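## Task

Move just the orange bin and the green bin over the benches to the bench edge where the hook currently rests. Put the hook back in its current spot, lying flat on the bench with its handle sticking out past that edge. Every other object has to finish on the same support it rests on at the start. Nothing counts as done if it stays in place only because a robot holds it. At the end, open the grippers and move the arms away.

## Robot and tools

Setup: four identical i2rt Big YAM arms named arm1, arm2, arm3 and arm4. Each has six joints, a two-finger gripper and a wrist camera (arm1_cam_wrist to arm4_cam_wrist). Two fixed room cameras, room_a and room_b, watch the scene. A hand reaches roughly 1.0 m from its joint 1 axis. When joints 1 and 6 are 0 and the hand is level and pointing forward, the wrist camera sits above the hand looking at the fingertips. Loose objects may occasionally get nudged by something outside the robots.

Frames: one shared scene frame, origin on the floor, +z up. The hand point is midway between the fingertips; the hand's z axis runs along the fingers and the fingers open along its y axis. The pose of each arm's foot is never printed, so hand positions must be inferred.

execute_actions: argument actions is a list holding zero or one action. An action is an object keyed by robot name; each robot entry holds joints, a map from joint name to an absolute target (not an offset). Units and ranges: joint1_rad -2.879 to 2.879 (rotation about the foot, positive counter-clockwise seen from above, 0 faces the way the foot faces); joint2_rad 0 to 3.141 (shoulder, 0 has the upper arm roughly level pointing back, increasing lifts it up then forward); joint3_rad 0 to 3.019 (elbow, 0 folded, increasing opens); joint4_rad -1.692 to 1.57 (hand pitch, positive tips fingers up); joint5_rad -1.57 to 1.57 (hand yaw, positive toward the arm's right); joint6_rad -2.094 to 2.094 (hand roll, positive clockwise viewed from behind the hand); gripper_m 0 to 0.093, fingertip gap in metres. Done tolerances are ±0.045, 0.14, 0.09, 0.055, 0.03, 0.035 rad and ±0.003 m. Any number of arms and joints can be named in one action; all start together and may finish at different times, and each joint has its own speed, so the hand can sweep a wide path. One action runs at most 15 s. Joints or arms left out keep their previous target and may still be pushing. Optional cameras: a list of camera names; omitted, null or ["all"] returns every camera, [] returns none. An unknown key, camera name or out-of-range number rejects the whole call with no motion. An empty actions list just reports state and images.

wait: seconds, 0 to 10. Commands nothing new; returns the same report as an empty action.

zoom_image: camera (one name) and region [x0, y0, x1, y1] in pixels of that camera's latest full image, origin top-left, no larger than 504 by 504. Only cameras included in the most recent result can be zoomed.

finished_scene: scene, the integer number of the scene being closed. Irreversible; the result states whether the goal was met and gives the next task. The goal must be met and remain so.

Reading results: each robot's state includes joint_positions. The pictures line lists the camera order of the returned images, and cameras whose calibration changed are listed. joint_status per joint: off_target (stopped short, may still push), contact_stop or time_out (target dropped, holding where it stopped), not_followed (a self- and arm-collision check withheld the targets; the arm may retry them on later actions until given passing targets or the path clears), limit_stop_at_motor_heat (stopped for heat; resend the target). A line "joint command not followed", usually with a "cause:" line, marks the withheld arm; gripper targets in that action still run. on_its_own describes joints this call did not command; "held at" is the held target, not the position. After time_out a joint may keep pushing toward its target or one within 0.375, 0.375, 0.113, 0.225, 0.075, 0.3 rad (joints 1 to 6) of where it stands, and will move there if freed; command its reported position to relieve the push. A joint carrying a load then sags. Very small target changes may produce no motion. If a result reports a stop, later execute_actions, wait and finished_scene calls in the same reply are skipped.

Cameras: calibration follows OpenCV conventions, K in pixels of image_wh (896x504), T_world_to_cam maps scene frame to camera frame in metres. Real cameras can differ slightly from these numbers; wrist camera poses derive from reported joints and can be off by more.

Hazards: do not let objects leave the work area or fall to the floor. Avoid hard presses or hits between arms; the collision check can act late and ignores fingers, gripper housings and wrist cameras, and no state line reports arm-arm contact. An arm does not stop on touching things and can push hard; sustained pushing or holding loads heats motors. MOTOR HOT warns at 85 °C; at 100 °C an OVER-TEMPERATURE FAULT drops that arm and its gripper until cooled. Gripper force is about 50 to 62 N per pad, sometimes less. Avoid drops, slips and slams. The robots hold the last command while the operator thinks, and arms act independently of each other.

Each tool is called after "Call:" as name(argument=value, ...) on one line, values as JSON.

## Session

Call:
execute_actions(actions=[])

Scene clock: 0.00 s.
arm1.joint_positions: joint1_rad=-0.158 joint2_rad=+0.339 joint3_rad=+1.514 joint4_rad=-1.129 joint5_rad=+0.067 joint6_rad=+0.703 gripper_m=+0.095
arm1.joint_status: not commanded
arm1.hand: x=-0.4316 y=-1.1337 z=+1.4241 quat_wxyz=(-0.396, +0.188, -0.663, -0.607) (m; scene frame)
arm2.joint_positions: joint1_rad=-0.267 joint2_rad=+0.440 joint3_rad=+1.397 joint4_rad=-1.616 joint5_rad=+0.096 joint6_rad=+0.238 gripper_m=+0.094
arm2.joint_status: not commanded
arm2.hand: x=+0.4939 y=-1.0752 z=+1.2863 quat_wxyz=(-0.329, +0.477, -0.760, -0.294) (m; scene frame)
arm3.joint_positions: joint1_rad=-0.022 joint2_rad=+0.387 joint3_rad=+1.583 joint4_rad=-1.251 joint5_rad=-0.251 joint6_rad=-0.487 gripper_m=+0.094
arm3.joint_status: not commanded
arm3.hand: x=+0.5334 y=+1.1302 z=+1.4754 quat_wxyz=(-0.461, -0.258, -0.678, +0.511) (m; scene frame)
arm4.joint_positions: joint1_rad=+0.469 joint2_rad=+0.615 joint3_rad=+1.398 joint4_rad=-1.383 joint5_rad=-0.296 joint6_rad=-0.300 gripper_m=+0.094
arm4.joint_status: not commanded
arm4.hand: x=-0.3394 y=+1.0128 z=+1.3016 quat_wxyz=(-0.436, -0.297, -0.825, +0.203) (m; scene frame)
pictures: arm1_cam_wrist, arm2_cam_wrist, arm3_cam_wrist, arm4_cam_wrist, room_a, room_b
camera_calibration (this result's frames):
arm1_cam_wrist: T_world_to_cam=[[0.737839, -0.180708, -0.650337, 1.03711], [-0.663697, -0.369642, -0.650286, 0.226099], [-0.12288, 0.911433, -0.392671, 1.66579], [0, 0, 0, 1]] pos_world=[-0.410468, -1.24726, 1.47561]
arm2_cam_wrist: T_world_to_cam=[[0.923614, -0.360258, -0.130963, -0.675532], [-0.38285, -0.883954, -0.268425, -0.41006], [-0.0190628, 0.29806, -0.954357, 1.68537], [0, 0, 0, 1]] pos_world=[0.499067, -1.10818, 1.4099]
arm3_cam_wrist: T_world_to_cam=[[-0.815213, -0.359671, 0.453944, 0.173136], [-0.576335, 0.426446, -0.697124, 0.855244], [0.057153, -0.829928, -0.554935, 1.84811], [0, 0, 0, 1]] pos_world=[0.528424, 1.23136, 1.5432]
arm4_cam_wrist: T_world_to_cam=[[-0.671262, -0.736115, 0.0868431, 0.40608], [-0.710177, 0.605166, -0.359754, -0.380232], [0.212266, -0.303163, -0.928997, 1.70845], [0, 0, 0, 1]] pos_world=[-0.360091, 1.04696, 1.41509]
Images, in order (width x height): arm1_cam_wrist 896x504, arm2_cam_wrist 896x504, arm3_cam_wrist 896x504, arm4_cam_wrist 896x504, room_a 896x504, room_b 896x504.

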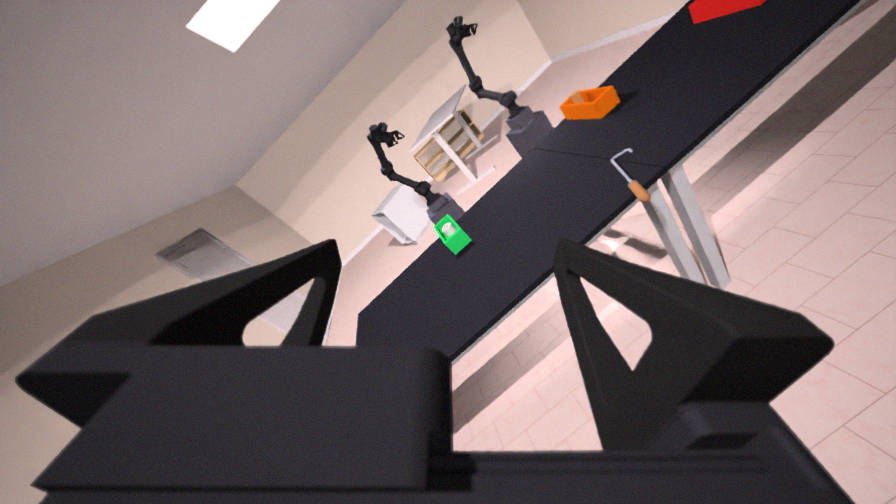

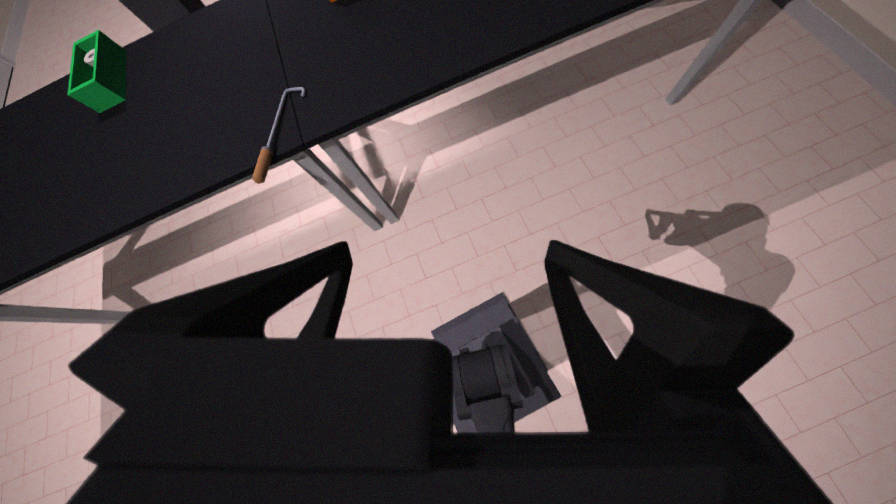

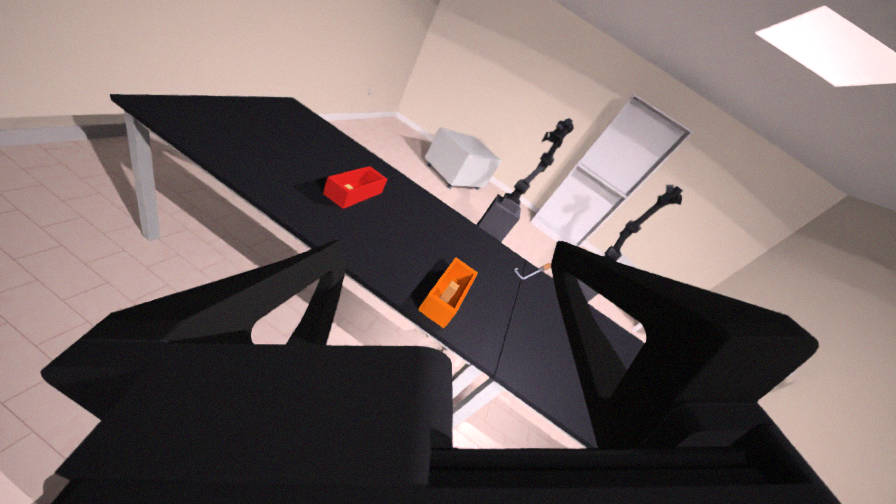

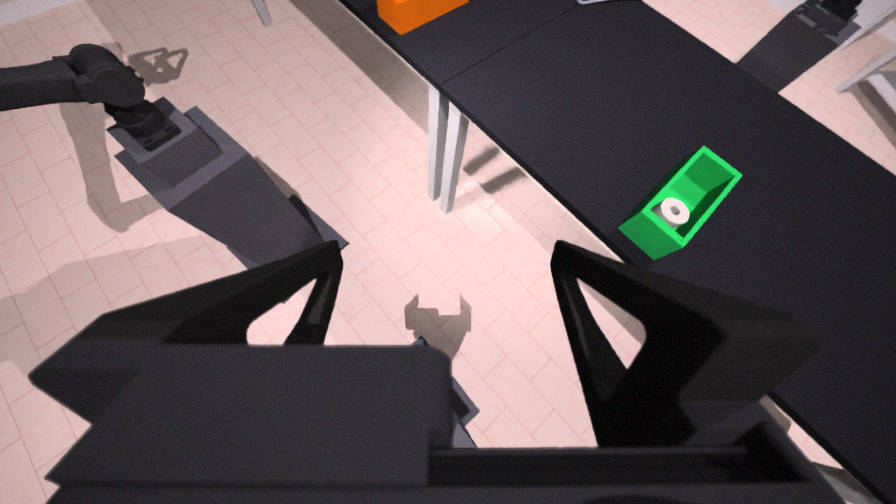

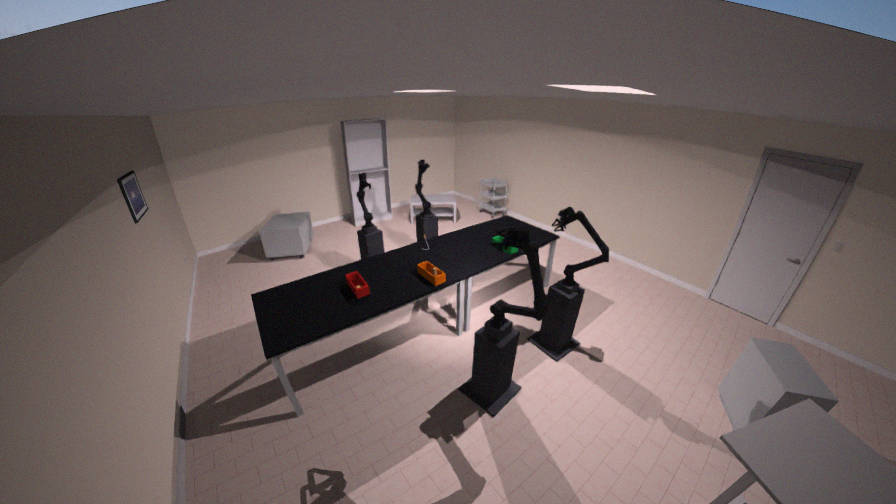

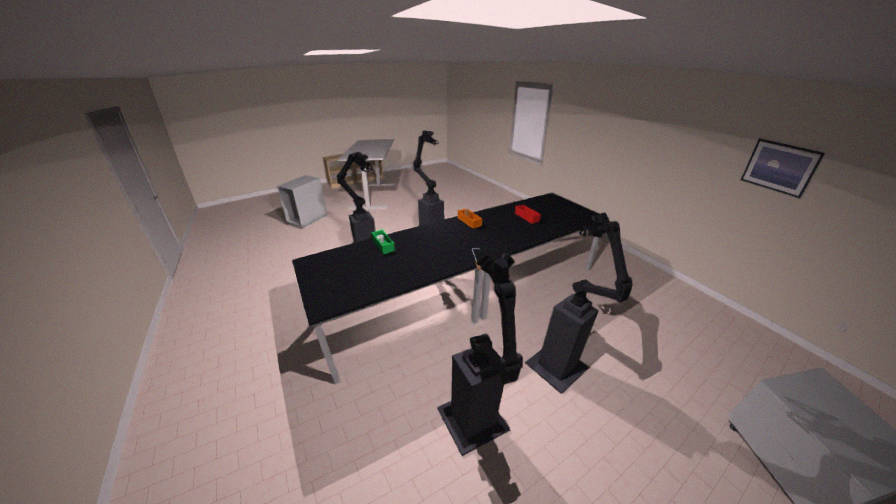

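Call:
zoom_image(camera="arm2_cam_wrist", region=[200, 40, 400, 200])

Call:
zoom_image(camera="arm1_cam_wrist", region=[520, 60, 720, 220])

Call:
zoom_image(camera="room_b", region=[280, 180, 620, 340])

Call:
zoom_image(camera="room_a", region=[240, 200, 580, 360])

Region (200, 40, 400, 200) of arm2_cam_wrist's 896x504 image, scaled by 2.520, with more detail than that image has; it fills the top 403 rows of this view, and the rest is white.

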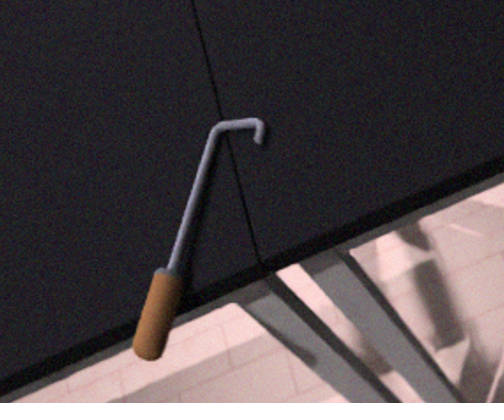

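Region (520, 60, 720, 220) of arm1_cam_wrist's 896x504 image, scaled by 2.520, with more detail than that image has; it fills the top 403 rows of this view, and the rest is white.

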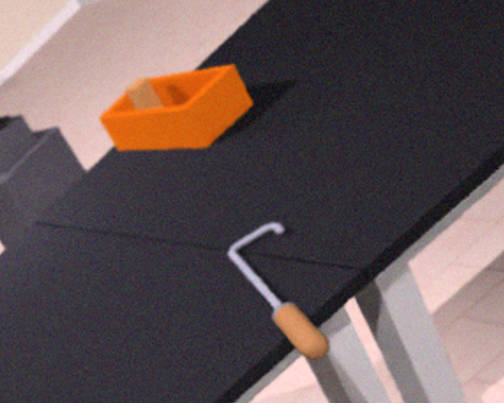

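Region (280, 180, 620, 340) of room_b's 896x504 image, scaled by 1.482, with more detail than that image has; it fills the top 237 rows of this view, and the rest is white.

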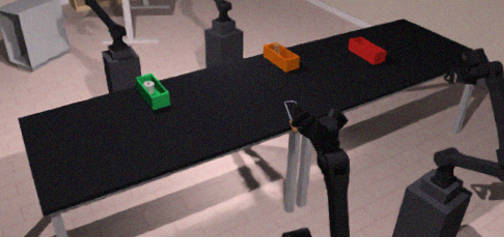

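Region (240, 200, 580, 360) of room_a's 896x504 image, scaled by 1.482, with more detail than that image has; it fills the top 237 rows of this view, and the rest is white.

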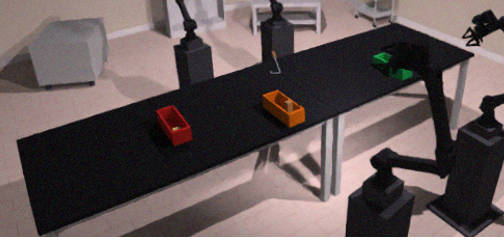

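Call:
zoom_image(camera="room_a", region=[400, 200, 580, 300])

Call:
zoom_image(camera="room_b", region=[280, 220, 420, 340])

Call:
zoom_image(camera="room_b", region=[420, 185, 560, 285])

Call:
zoom_image(camera="room_a", region=[240, 250, 480, 370])

Region (400, 200, 580, 300) of room_a's 896x504 image, scaled by 2.800, with more detail than that image has.

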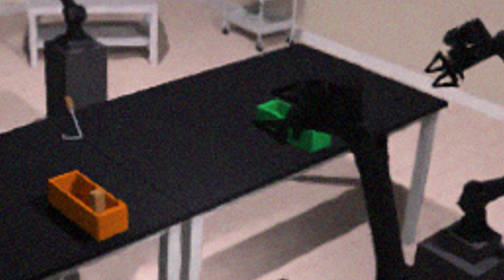

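Region (280, 220, 420, 340) of room_b's 896x504 image, scaled by 3.600, with more detail than that image has; it fills the top 432 rows of this view, and the rest is white.

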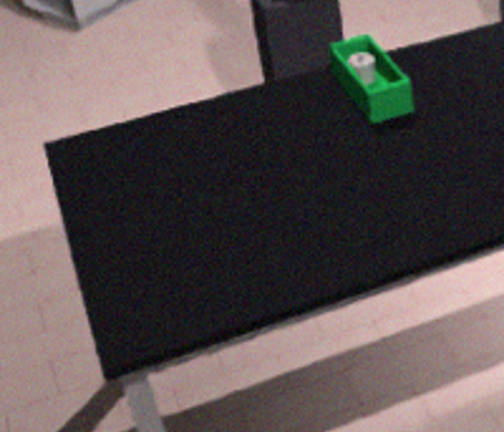

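Region (420, 185, 560, 285) of room_b's 896x504 image, scaled by 3.600, with more detail than that image has; it fills the top 360 rows of this view, and the rest is white.

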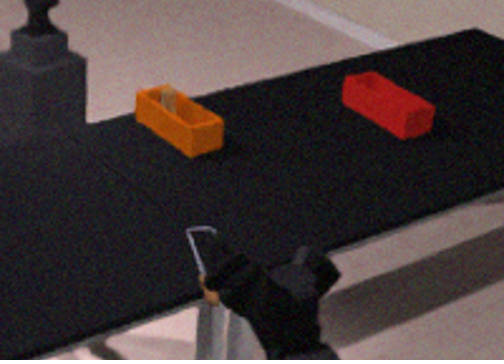

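Region (240, 250, 480, 370) of room_a's 896x504 image, scaled by 2.100, with more detail than that image has.

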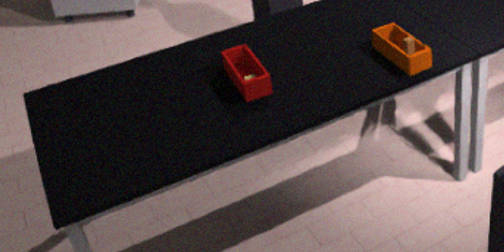

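Call:
zoom_image(camera="arm3_cam_wrist", region=[390, 230, 570, 390])

Call:
zoom_image(camera="arm4_cam_wrist", region=[590, 130, 770, 290])

Region (390, 230, 570, 390) of arm3_cam_wrist's 896x504 image, scaled by 2.800, with more detail than that image has.

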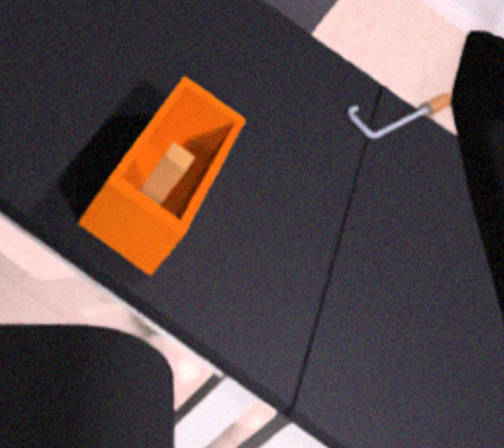

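Region (590, 130, 770, 290) of arm4_cam_wrist's 896x504 image, scaled by 2.800, with more detail than that image has.

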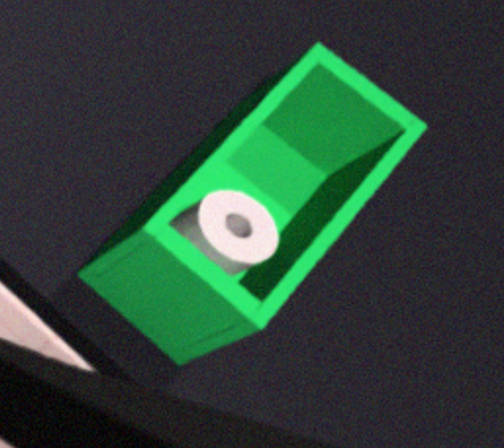

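Call:
execute_actions(actions=[{"arm1":{"joints":{"joint1_rad":0.1,"joint2_rad":1.3,"joint3_rad":1.1,"joint4_rad":-0.3,"joint5_rad":0.9,"joint6_rad":0.0,"gripper_m":0.09}},"arm2":{"joints":{"joint1_rad":0.54,"joint2_rad":2.44,"joint3_rad":1.98,"joint4_rad":0.53,"joint5_rad":1.063,"joint6_rad":0.0,"gripper_m":0.09}},"arm3":{"joints":{"joint1_rad":-0.115,"joint2_rad":1.9,"joint3_rad":1.13,"joint4_rad":0.0,"joint5_rad":0.0,"joint6_rad":0.0,"gripper_m":0.06}},"arm4":{"joints":{"joint1_rad":0.0,"joint2_rad":1.84,"joint3_rad":1.12,"joint4_rad":0.0,"joint5_rad":0.0,"joint6_rad":0.0,"gripper_m":0.06}}}])

Scene clock: 122.23 s.
arm1.joint_positions: joint1_rad=+0.094 joint2_rad=+1.284 joint3_rad=+1.091 joint4_rad=-0.318 joint5_rad=+0.897 joint6_rad=+0.008 gripper_m=+0.090
arm1.joint_status: all done
arm1.hand: x=-0.3383 y=-0.6909 z=+1.0941 quat_wxyz=(-0.585, +0.395, -0.705, -0.069) (m; scene frame)
arm2.joint_positions: joint1_rad=+0.547 joint2_rad=+2.435 joint3_rad=+1.960 joint4_rad=+0.508 joint5_rad=+1.059 joint6_rad=+0.010 gripper_m=+0.090
arm2.joint_status: all done
arm2.hand: x=+0.0594 y=-0.4243 z=+0.9272 quat_wxyz=(-0.587, +0.373, -0.594, -0.404) (m; scene frame)
arm3.joint_positions: joint1_rad=-0.107 joint2_rad=+1.908 joint3_rad=+1.122 joint4_rad=-0.031 joint5_rad=-0.002 joint6_rad=-0.014 gripper_m=+0.060
arm3.joint_status: all done
arm3.hand: x=+0.5043 y=+0.5522 z=+0.8126 quat_wxyz=(-0.263, -0.641, -0.674, +0.257) (m; scene frame)
arm4.joint_positions: joint1_rad=-0.001 joint2_rad=+1.846 joint3_rad=+1.123 joint4_rad=-0.019 joint5_rad=-0.003 joint6_rad=-0.009 gripper_m=+0.060
arm4.joint_status: all done
arm4.hand: x=-0.4975 y=+0.5376 z=+0.8151 quat_wxyz=(-0.280, -0.659, -0.637, +0.286) (m; scene frame)
pictures: arm1_cam_wrist, arm2_cam_wrist, arm3_cam_wrist, arm4_cam_wrist, room_a, room_b
camera_calibration (this result's frames):
arm1_cam_wrist: T_world_to_cam=[[0.648432, -0.667476, 0.366076, -0.644981], [-0.443342, -0.722013, -0.531172, -0.0620355], [0.618857, 0.182132, -0.764097, 1.29752], [0, 0, 0, 1]] pos_world=[-0.412255, -0.711619, 1.19459]
arm2_cam_wrist: T_world_to_cam=[[0.921448, -0.387076, -0.0332527, -0.188603], [-0.249713, -0.524526, -0.813951, 0.552968], [0.297619, 0.758317, -0.579981, 0.969772], [0, 0, 0, 1]] pos_world=[0.0232484, -0.518353, 1.00627]
arm3_cam_wrist: T_world_to_cam=[[-0.998361, -0.0570936, -0.00387744, 0.53965], [-0.0558891, 0.987367, -0.148265, -0.395251], [0.0122935, -0.147806, -0.98894, 1.00093], [0, 0, 0, 1]] pos_world=[0.50437, 0.569012, 0.93335]
arm4_cam_wrist: T_world_to_cam=[[-0.999302, 0.0367013, 0.00689651, -0.52111], [0.0347453, 0.981462, -0.188478, -0.351268], [-0.0136861, -0.188107, -0.982053, 1.01502], [0, 0, 0, 1]] pos_world=[-0.49465, 0.554814, 0.93419]
Images, in order (width x height): arm1_cam_wrist 896x504, arm2_cam_wrist 896x504, arm3_cam_wrist 896x504, arm4_cam_wrist 896x504, room_a 896x504, room_b 896x504.

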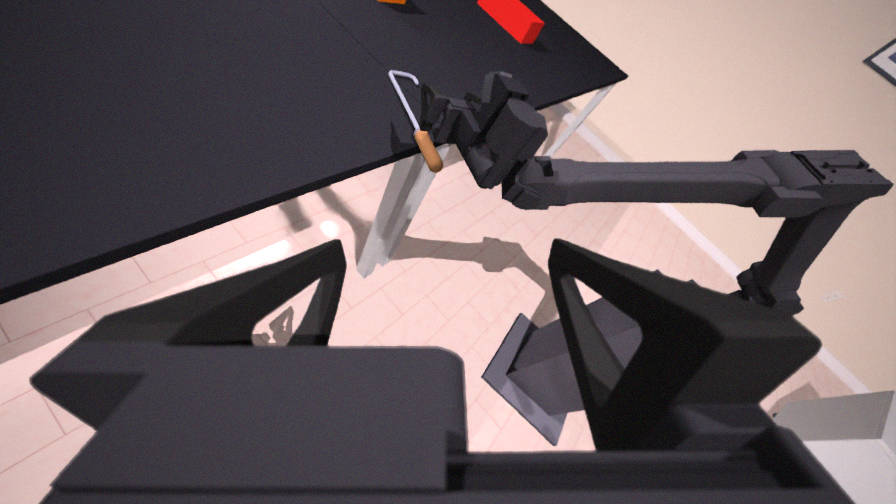

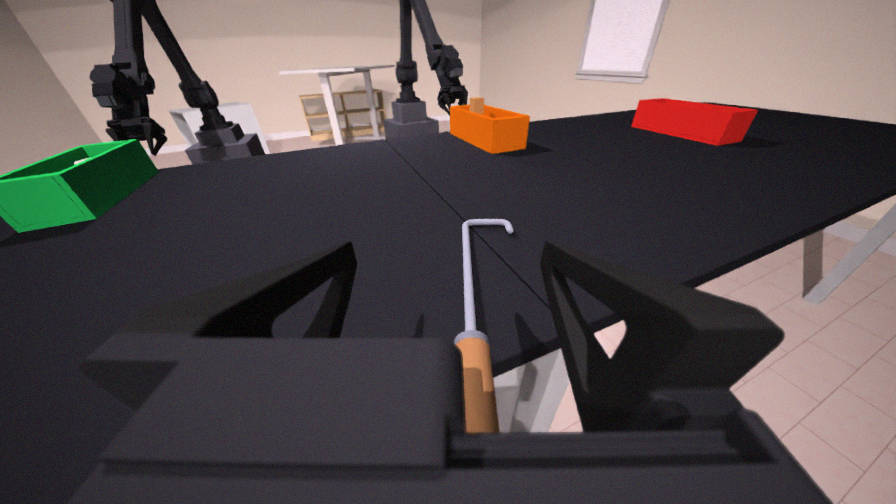

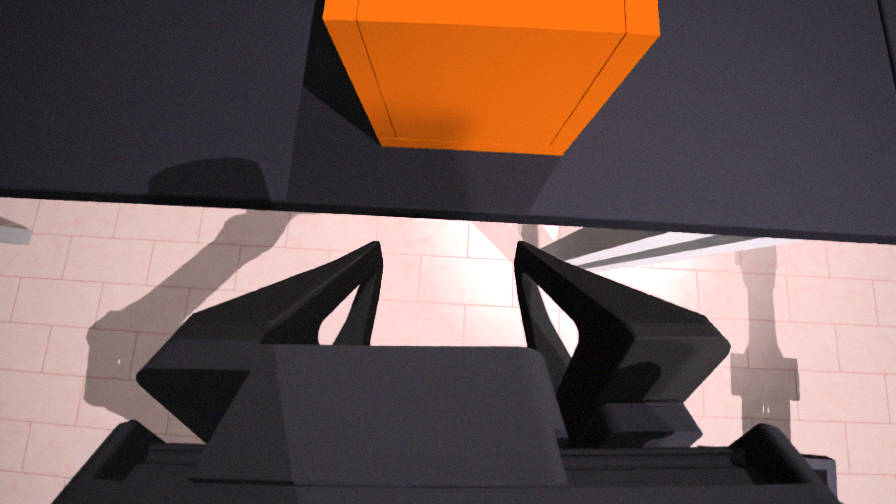

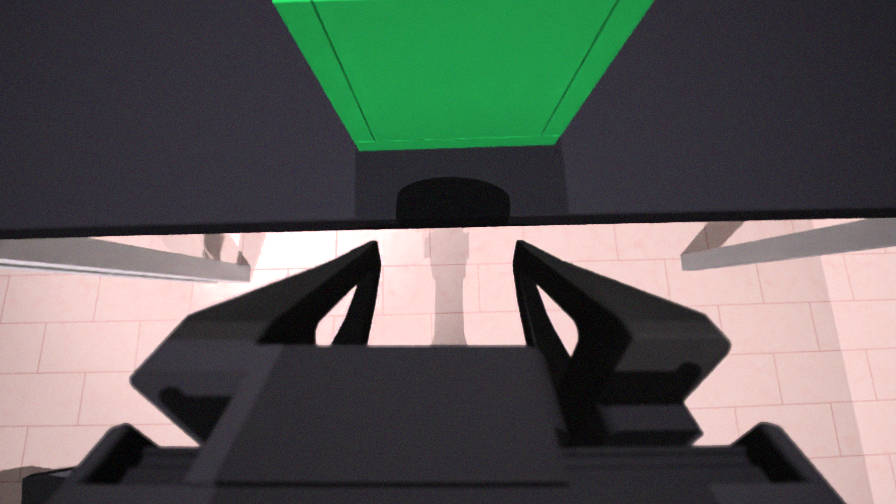

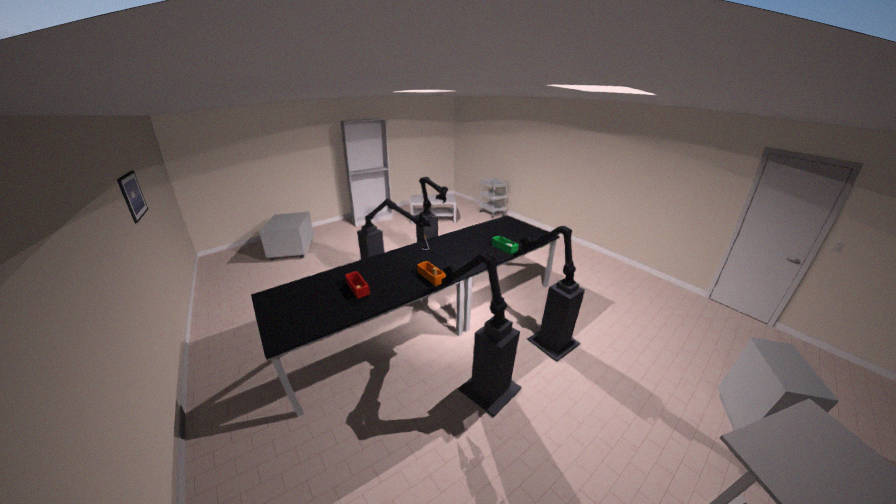

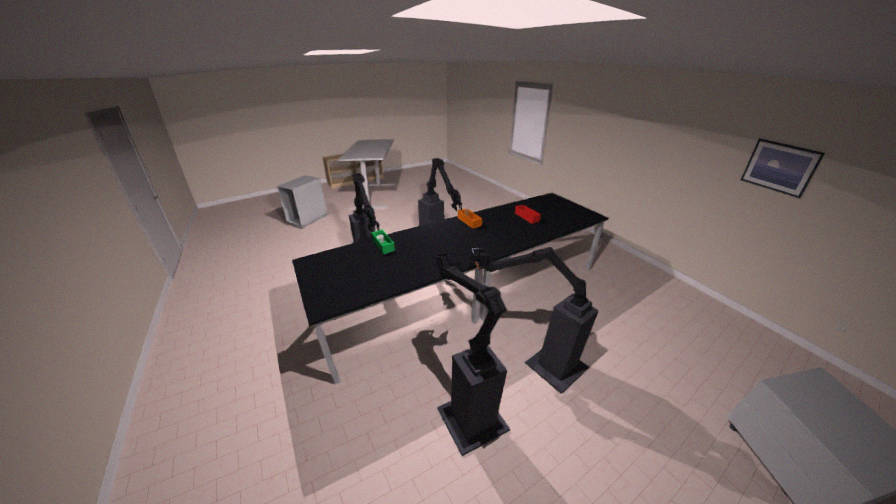

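Call:
execute_actions(actions=[{"arm2":{"joints":{"joint1_rad":0.515,"joint2_rad":2.63,"joint3_rad":2.0,"joint4_rad":0.67}},"arm3":{"joints":{"joint1_rad":-0.135,"joint2_rad":2.15,"joint3_rad":1.54}},"arm4":{"joints":{"joint2_rad":2.10,"joint3_rad":1.525}}}], cameras=["arm1_cam_wrist","arm2_cam_wrist","arm3_cam_wrist","arm4_cam_wrist"])

Scene clock: 143.17 s.
arm1.joint_positions: joint1_rad=+0.094 joint2_rad=+1.284 joint3_rad=+1.091 joint4_rad=-0.318 joint5_rad=+0.897 joint6_rad=+0.008 gripper_m=+0.090
arm1.joint_status: not commanded
arm1.hand: x=-0.3383 y=-0.6909 z=+1.0941 quat_wxyz=(-0.585, +0.395, -0.705, -0.069) (m; scene frame)
arm2.joint_positions: joint1_rad=+0.513 joint2_rad=+2.613 joint3_rad=+1.974 joint4_rad=+0.654 joint5_rad=+1.065 joint6_rad=+0.008 gripper_m=+0.090
arm2.joint_status: all done
arm2.hand: x=+0.0886 y=-0.4150 z=+0.8089 quat_wxyz=(-0.596, +0.369, -0.601, -0.384) (m; scene frame)
arm3.joint_positions: joint1_rad=-0.127 joint2_rad=+2.164 joint3_rad=+1.493 joint4_rad=-0.028 joint5_rad=+0.000 joint6_rad=-0.013 gripper_m=+0.060
arm3.joint_status: all done
arm3.hand: x=+0.4929 y=+0.4236 z=+0.8081 quat_wxyz=(-0.299, -0.632, -0.650, +0.299) (m; scene frame)
arm4.joint_positions: joint1_rad=-0.001 joint2_rad=+2.100 joint3_rad=+1.470 joint4_rad=-0.010 joint5_rad=-0.004 joint6_rad=-0.008 gripper_m=+0.060
arm4.joint_status: all done
arm4.hand: x=-0.5021 y=+0.4177 z=+0.8082 quat_wxyz=(-0.312, -0.644, -0.621, +0.319) (m; scene frame)
pictures: arm1_cam_wrist, arm2_cam_wrist, arm3_cam_wrist, arm4_cam_wrist
camera_calibration (this result's frames):
arm1_cam_wrist: T_world_to_cam=[[0.648432, -0.667476, 0.366076, -0.644981], [-0.443342, -0.722013, -0.531172, -0.0620355], [0.618857, 0.182132, -0.764097, 1.29752], [0, 0, 0, 1]] pos_world=[-0.412255, -0.711619, 1.19459]
arm2_cam_wrist: T_world_to_cam=[[0.905531, -0.424048, -0.014038, -0.245326], [-0.25972, -0.527849, -0.808654, 0.46409], [0.335498, 0.735907, -0.588117, 0.879301], [0, 0, 0, 1]] pos_world=[0.0476805, -0.506144, 0.888976]
arm3_cam_wrist: T_world_to_cam=[[-0.99939, -0.0349182, -0.000841775, 0.509562], [-0.033447, 0.963672, -0.264987, -0.176306], [0.0100641, -0.264798, -0.964251, 1.00831], [0, 0, 0, 1]] pos_world=[0.493206, 0.454692, 0.925975]
arm4_cam_wrist: T_world_to_cam=[[-0.999252, 0.038248, 0.00564361, -0.520919], [0.0350023, 0.956964, -0.288087, -0.143903], [-0.0164195, -0.287674, -0.957588, 1.00607], [0, 0, 0, 1]] pos_world=[-0.498973, 0.447055, 0.924883]
Images, in order (width x height): arm1_cam_wrist 896x504, arm2_cam_wrist 896x504, arm3_cam_wrist 896x504, arm4_cam_wrist 896x504.

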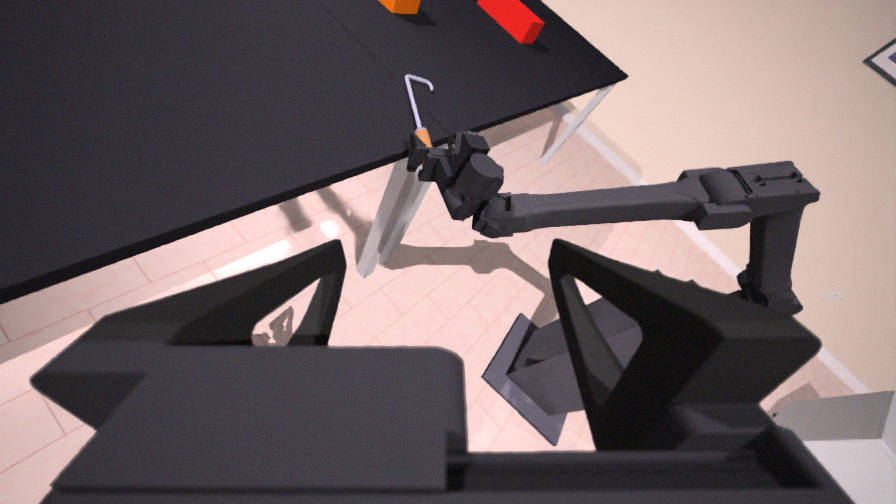

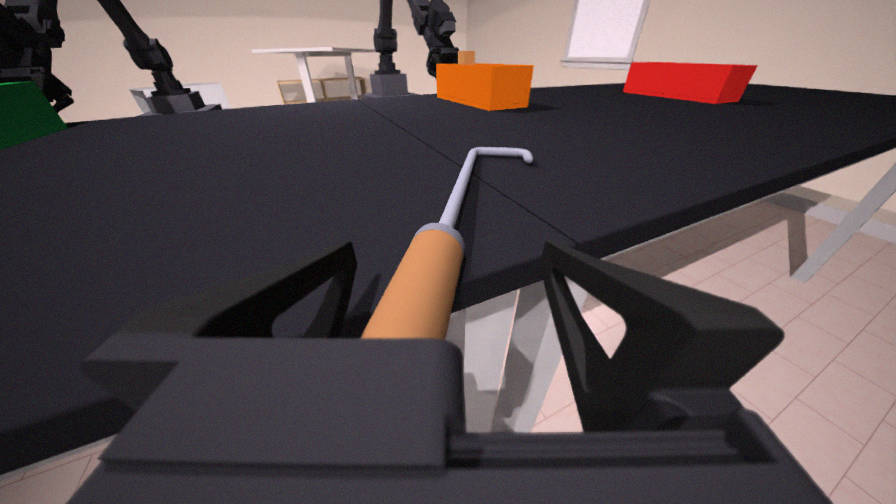

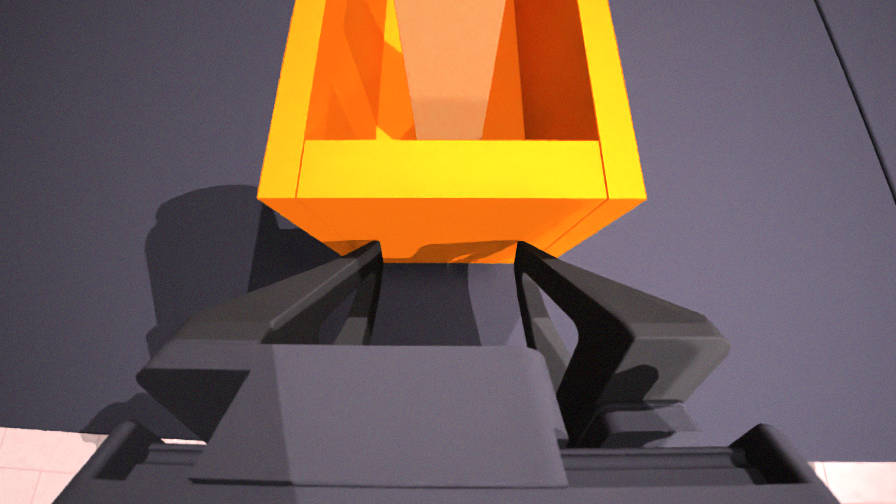

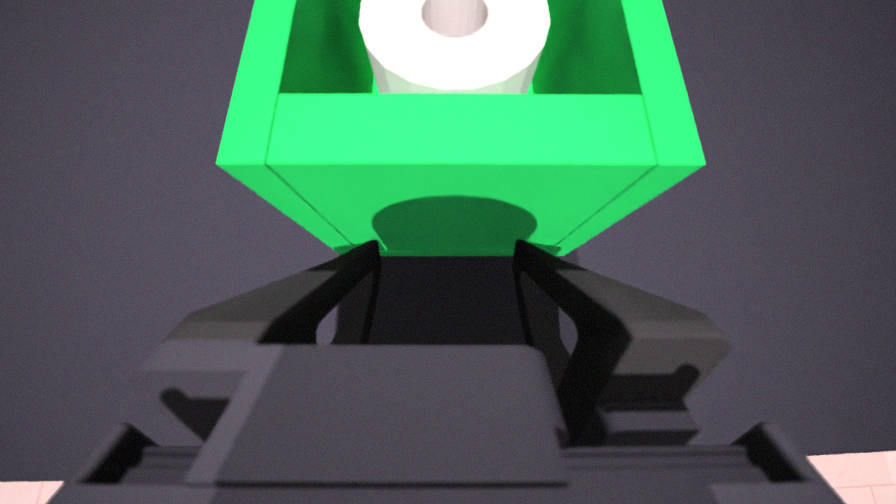

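Call:
execute_actions(actions=[{"arm2":{"joints":{"joint1_rad":0.535,"joint2_rad":2.65,"gripper_m":0.05}},"arm3":{"joints":{"joint2_rad":2.355,"joint3_rad":1.895}},"arm4":{"joints":{"joint2_rad":2.305,"joint3_rad":1.88}}}], cameras=["arm1_cam_wrist","arm2_cam_wrist","arm3_cam_wrist","arm4_cam_wrist"])

Scene clock: 158.60 s.
arm1.joint_positions: joint1_rad=+0.094 joint2_rad=+1.284 joint3_rad=+1.091 joint4_rad=-0.318 joint5_rad=+0.897 joint6_rad=+0.008 gripper_m=+0.090
arm1.joint_status: not commanded
arm1.hand: x=-0.3383 y=-0.6909 z=+1.0941 quat_wxyz=(-0.585, +0.395, -0.705, -0.069) (m; scene frame)
arm2.joint_positions: joint1_rad=+0.520 joint2_rad=+2.613 joint3_rad=+1.974 joint4_rad=+0.654 joint5_rad=+1.066 joint6_rad=+0.007 gripper_m=+0.071
arm2.joint_status: gripper_m off_target (ended at +0.071, target +0.050); the others done
arm2.hand: x=+0.0834 y=-0.4176 z=+0.8089 quat_wxyz=(-0.595, +0.371, -0.600, -0.386) (m; scene frame)
arm3.joint_positions: joint1_rad=-0.127 joint2_rad=+2.362 joint3_rad=+1.837 joint4_rad=-0.028 joint5_rad=+0.000 joint6_rad=-0.013 gripper_m=+0.060
arm3.joint_status: all done
arm3.hand: x=+0.4943 y=+0.3222 z=+0.8256 quat_wxyz=(-0.345, -0.609, -0.626, +0.345) (m; scene frame)
arm4.joint_positions: joint1_rad=-0.001 joint2_rad=+2.311 joint3_rad=+1.823 joint4_rad=-0.010 joint5_rad=-0.004 joint6_rad=-0.008 gripper_m=+0.060
arm4.joint_status: all done
arm4.hand: x=-0.5065 y=+0.3145 z=+0.8240 quat_wxyz=(-0.355, -0.620, -0.598, +0.364) (m; scene frame)
pictures: arm1_cam_wrist, arm2_cam_wrist, arm3_cam_wrist, arm4_cam_wrist
camera_calibration (this result's frames):
arm1_cam_wrist: T_world_to_cam=[[0.648432, -0.667476, 0.366076, -0.644981], [-0.443342, -0.722013, -0.531172, -0.0620355], [0.618857, 0.182132, -0.764097, 1.29752], [0, 0, 0, 1]] pos_world=[-0.412255, -0.711619, 1.19459]
arm2_cam_wrist: T_world_to_cam=[[0.908106, -0.418517, -0.0136709, -0.239907], [-0.256225, -0.529547, -0.808658, 0.460378], [0.331198, 0.73785, -0.58812, 0.884142], [0, 0, 0, 1]] pos_world=[0.0429958, -0.508978, 0.88899]
arm3_cam_wrist: T_world_to_cam=[[-0.999388, -0.0349086, 0.00215245, 0.505041], [-0.0328171, 0.91467, -0.402866, 0.0554059], [0.0120947, -0.40269, -0.915256, 1.00134], [0, 0, 0, 1]] pos_world=[0.49444, 0.370182, 0.937717]
arm4_cam_wrist: T_world_to_cam=[[-0.999162, 0.0405127, 0.00587268, -0.522308], [0.034287, 0.906589, -0.42062, 0.08431], [-0.0223646, -0.420067, -0.907218, 0.988566], [0, 0, 0, 1]] pos_world=[-0.502652, 0.359989, 0.935375]
Images, in order (width x height): arm1_cam_wrist 896x504, arm2_cam_wrist 896x504, arm3_cam_wrist 896x504, arm4_cam_wrist 896x504.

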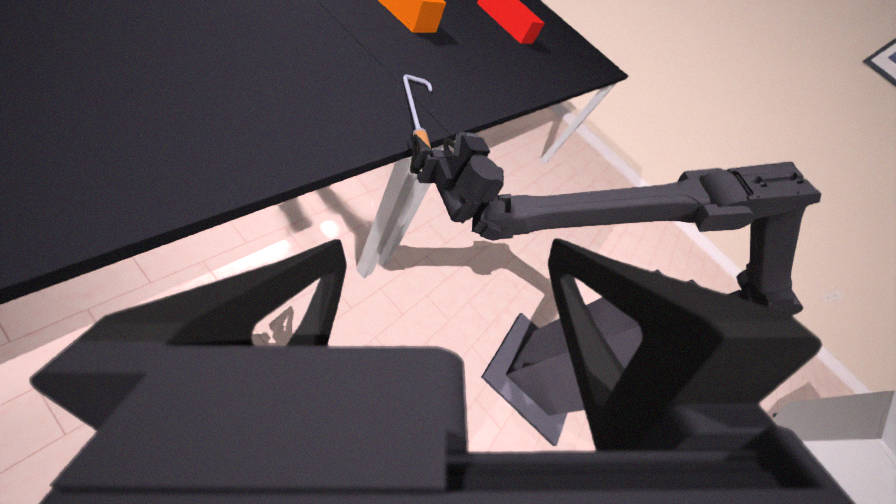

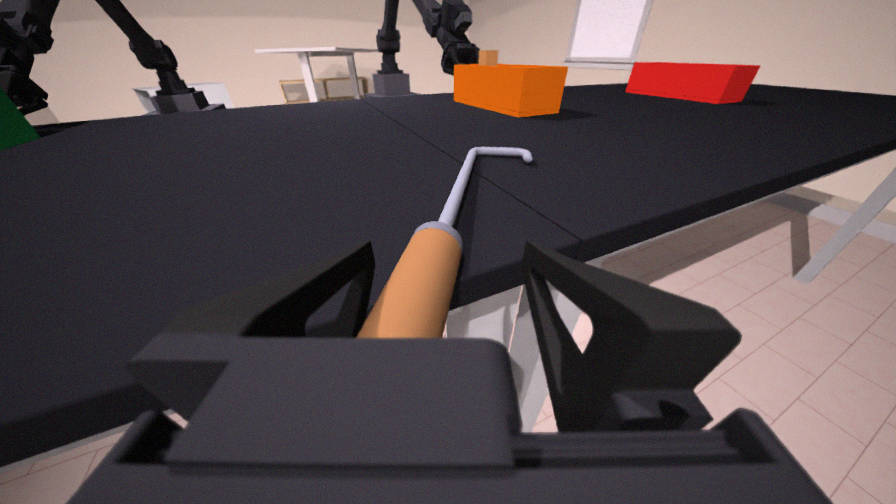

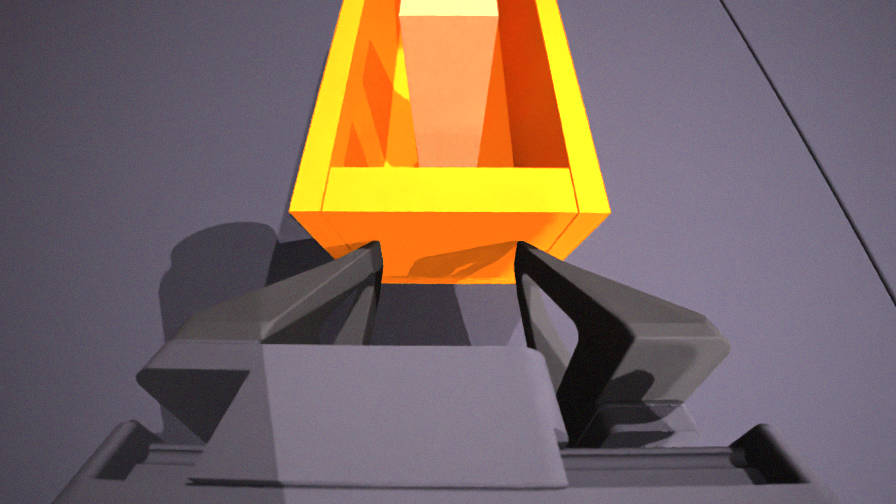

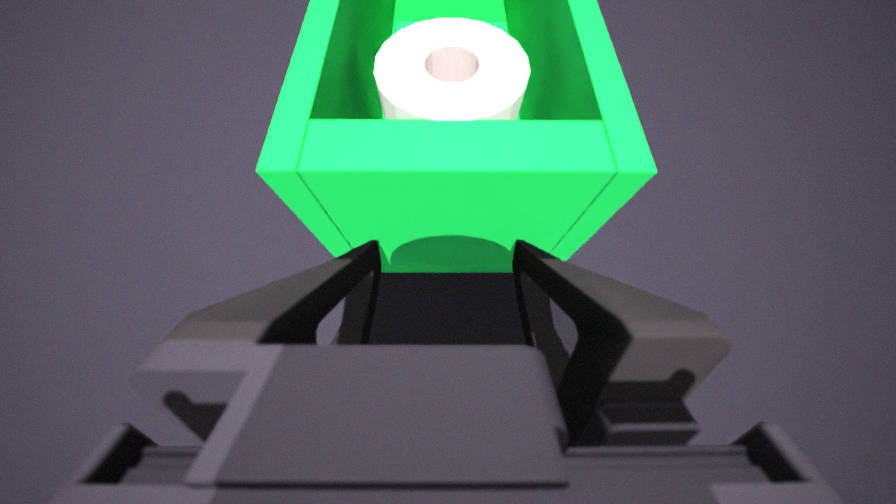

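Call:
execute_actions(actions=[{"arm2":{"joints":{"joint1_rad":0.552,"joint2_rad":2.53,"joint3_rad":1.93,"gripper_m":0.09}},"arm3":{"joints":{"joint2_rad":2.585,"joint3_rad":2.27}},"arm4":{"joints":{"joint2_rad":2.54,"joint3_rad":2.25}}}], cameras=["arm1_cam_wrist","arm2_cam_wrist","arm3_cam_wrist","arm4_cam_wrist"])

Scene clock: 176.17 s.
arm1.joint_positions: joint1_rad=+0.094 joint2_rad=+1.284 joint3_rad=+1.091 joint4_rad=-0.318 joint5_rad=+0.897 joint6_rad=+0.008 gripper_m=+0.090
arm1.joint_status: not commanded
arm1.hand: x=-0.3383 y=-0.6909 z=+1.0941 quat_wxyz=(-0.585, +0.395, -0.705, -0.069) (m; scene frame)
arm2.joint_positions: joint1_rad=+0.554 joint2_rad=+2.547 joint3_rad=+1.932 joint4_rad=+0.654 joint5_rad=+1.066 joint6_rad=+0.007 gripper_m=+0.090
arm2.joint_status: all done
arm2.hand: x=+0.0602 y=-0.4338 z=+0.8440 quat_wxyz=(-0.587, +0.372, -0.594, -0.405) (m; scene frame)
arm3.joint_positions: joint1_rad=-0.127 joint2_rad=+2.595 joint3_rad=+2.207 joint4_rad=-0.028 joint5_rad=+0.000 joint6_rad=-0.013 gripper_m=+0.060
arm3.joint_status: all done
arm3.hand: x=+0.4955 y=+0.2419 z=+0.8231 quat_wxyz=(-0.387, -0.584, -0.600, +0.386) (m; scene frame)
arm4.joint_positions: joint1_rad=-0.001 joint2_rad=+2.544 joint3_rad=+2.187 joint4_rad=-0.010 joint5_rad=-0.004 joint6_rad=-0.008 gripper_m=+0.060
arm4.joint_status: all done
arm4.hand: x=-0.5098 y=+0.2350 z=+0.8208 quat_wxyz=(-0.393, -0.595, -0.573, +0.404) (m; scene frame)
pictures: arm1_cam_wrist, arm2_cam_wrist, arm3_cam_wrist, arm4_cam_wrist
camera_calibration (this result's frames):
arm1_cam_wrist: T_world_to_cam=[[0.648432, -0.667476, 0.366076, -0.644981], [-0.443342, -0.722013, -0.531172, -0.0620355], [0.618857, 0.182132, -0.764097, 1.29752], [0, 0, 0, 1]] pos_world=[-0.412255, -0.711619, 1.19459]
arm2_cam_wrist: T_world_to_cam=[[0.921256, -0.387383, -0.0349631, -0.194515], [-0.250472, -0.522076, -0.815292, 0.48274], [0.297576, 0.759849, -0.577994, 0.927488], [0, 0, 0, 1]] pos_world=[0.0241121, -0.528076, 0.922855]
arm3_cam_wrist: T_world_to_cam=[[-0.999392, -0.0345059, 0.00491509, 0.501037], [-0.0319685, 0.851307, -0.523694, 0.242256], [0.0138863, -0.523532, -0.851893, 0.942788], [0, 0, 0, 1]] pos_world=[0.495385, 0.304635, 0.927559]
arm4_cam_wrist: T_world_to_cam=[[-0.999075, 0.0425981, 0.00579905, -0.522679], [0.0328981, 0.844373, -0.534744, 0.26272], [-0.0276757, -0.534059, -0.844994, 0.925147], [0, 0, 0, 1]] pos_world=[-0.505235, 0.294515, 0.925263]
Images, in order (width x height): arm1_cam_wrist 896x504, arm2_cam_wrist 896x504, arm3_cam_wrist 896x504, arm4_cam_wrist 896x504.

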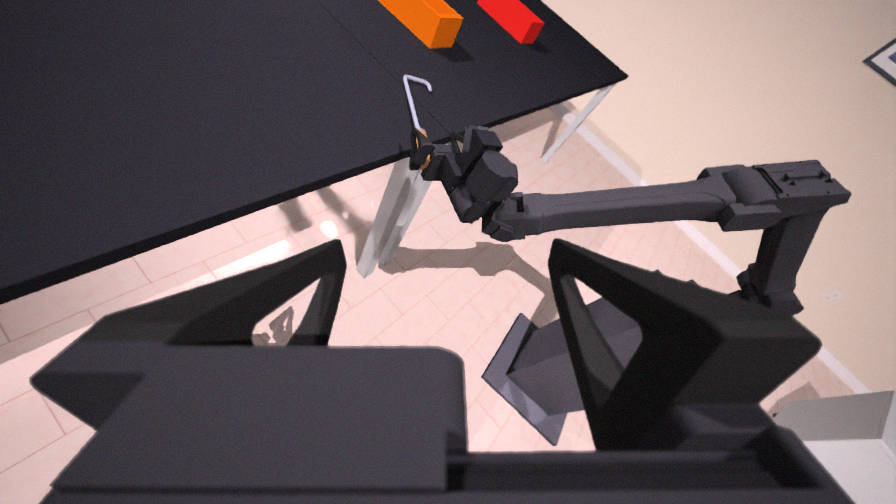

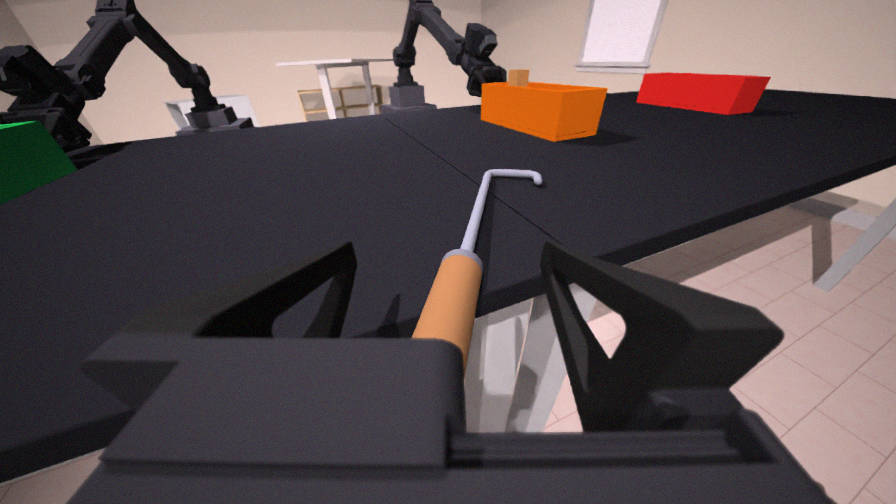

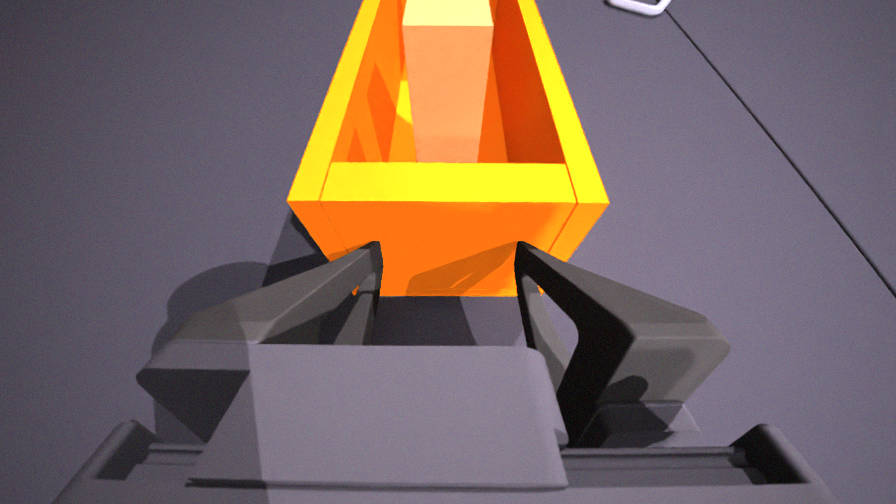

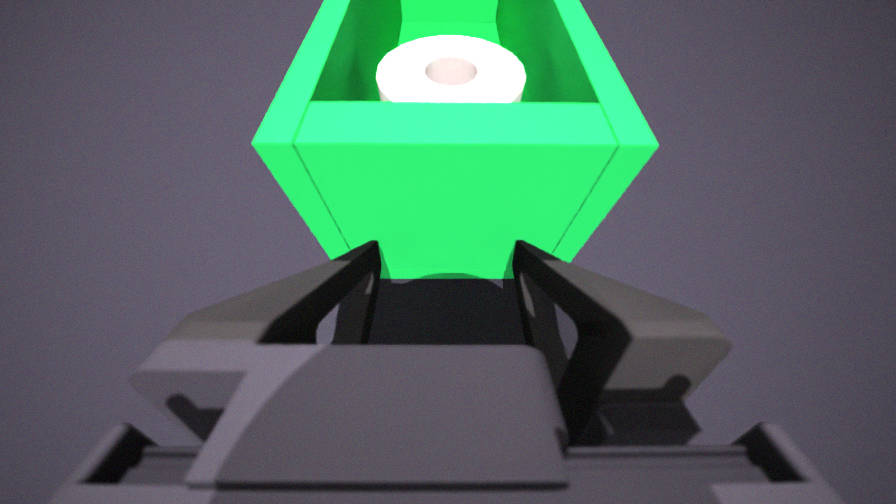

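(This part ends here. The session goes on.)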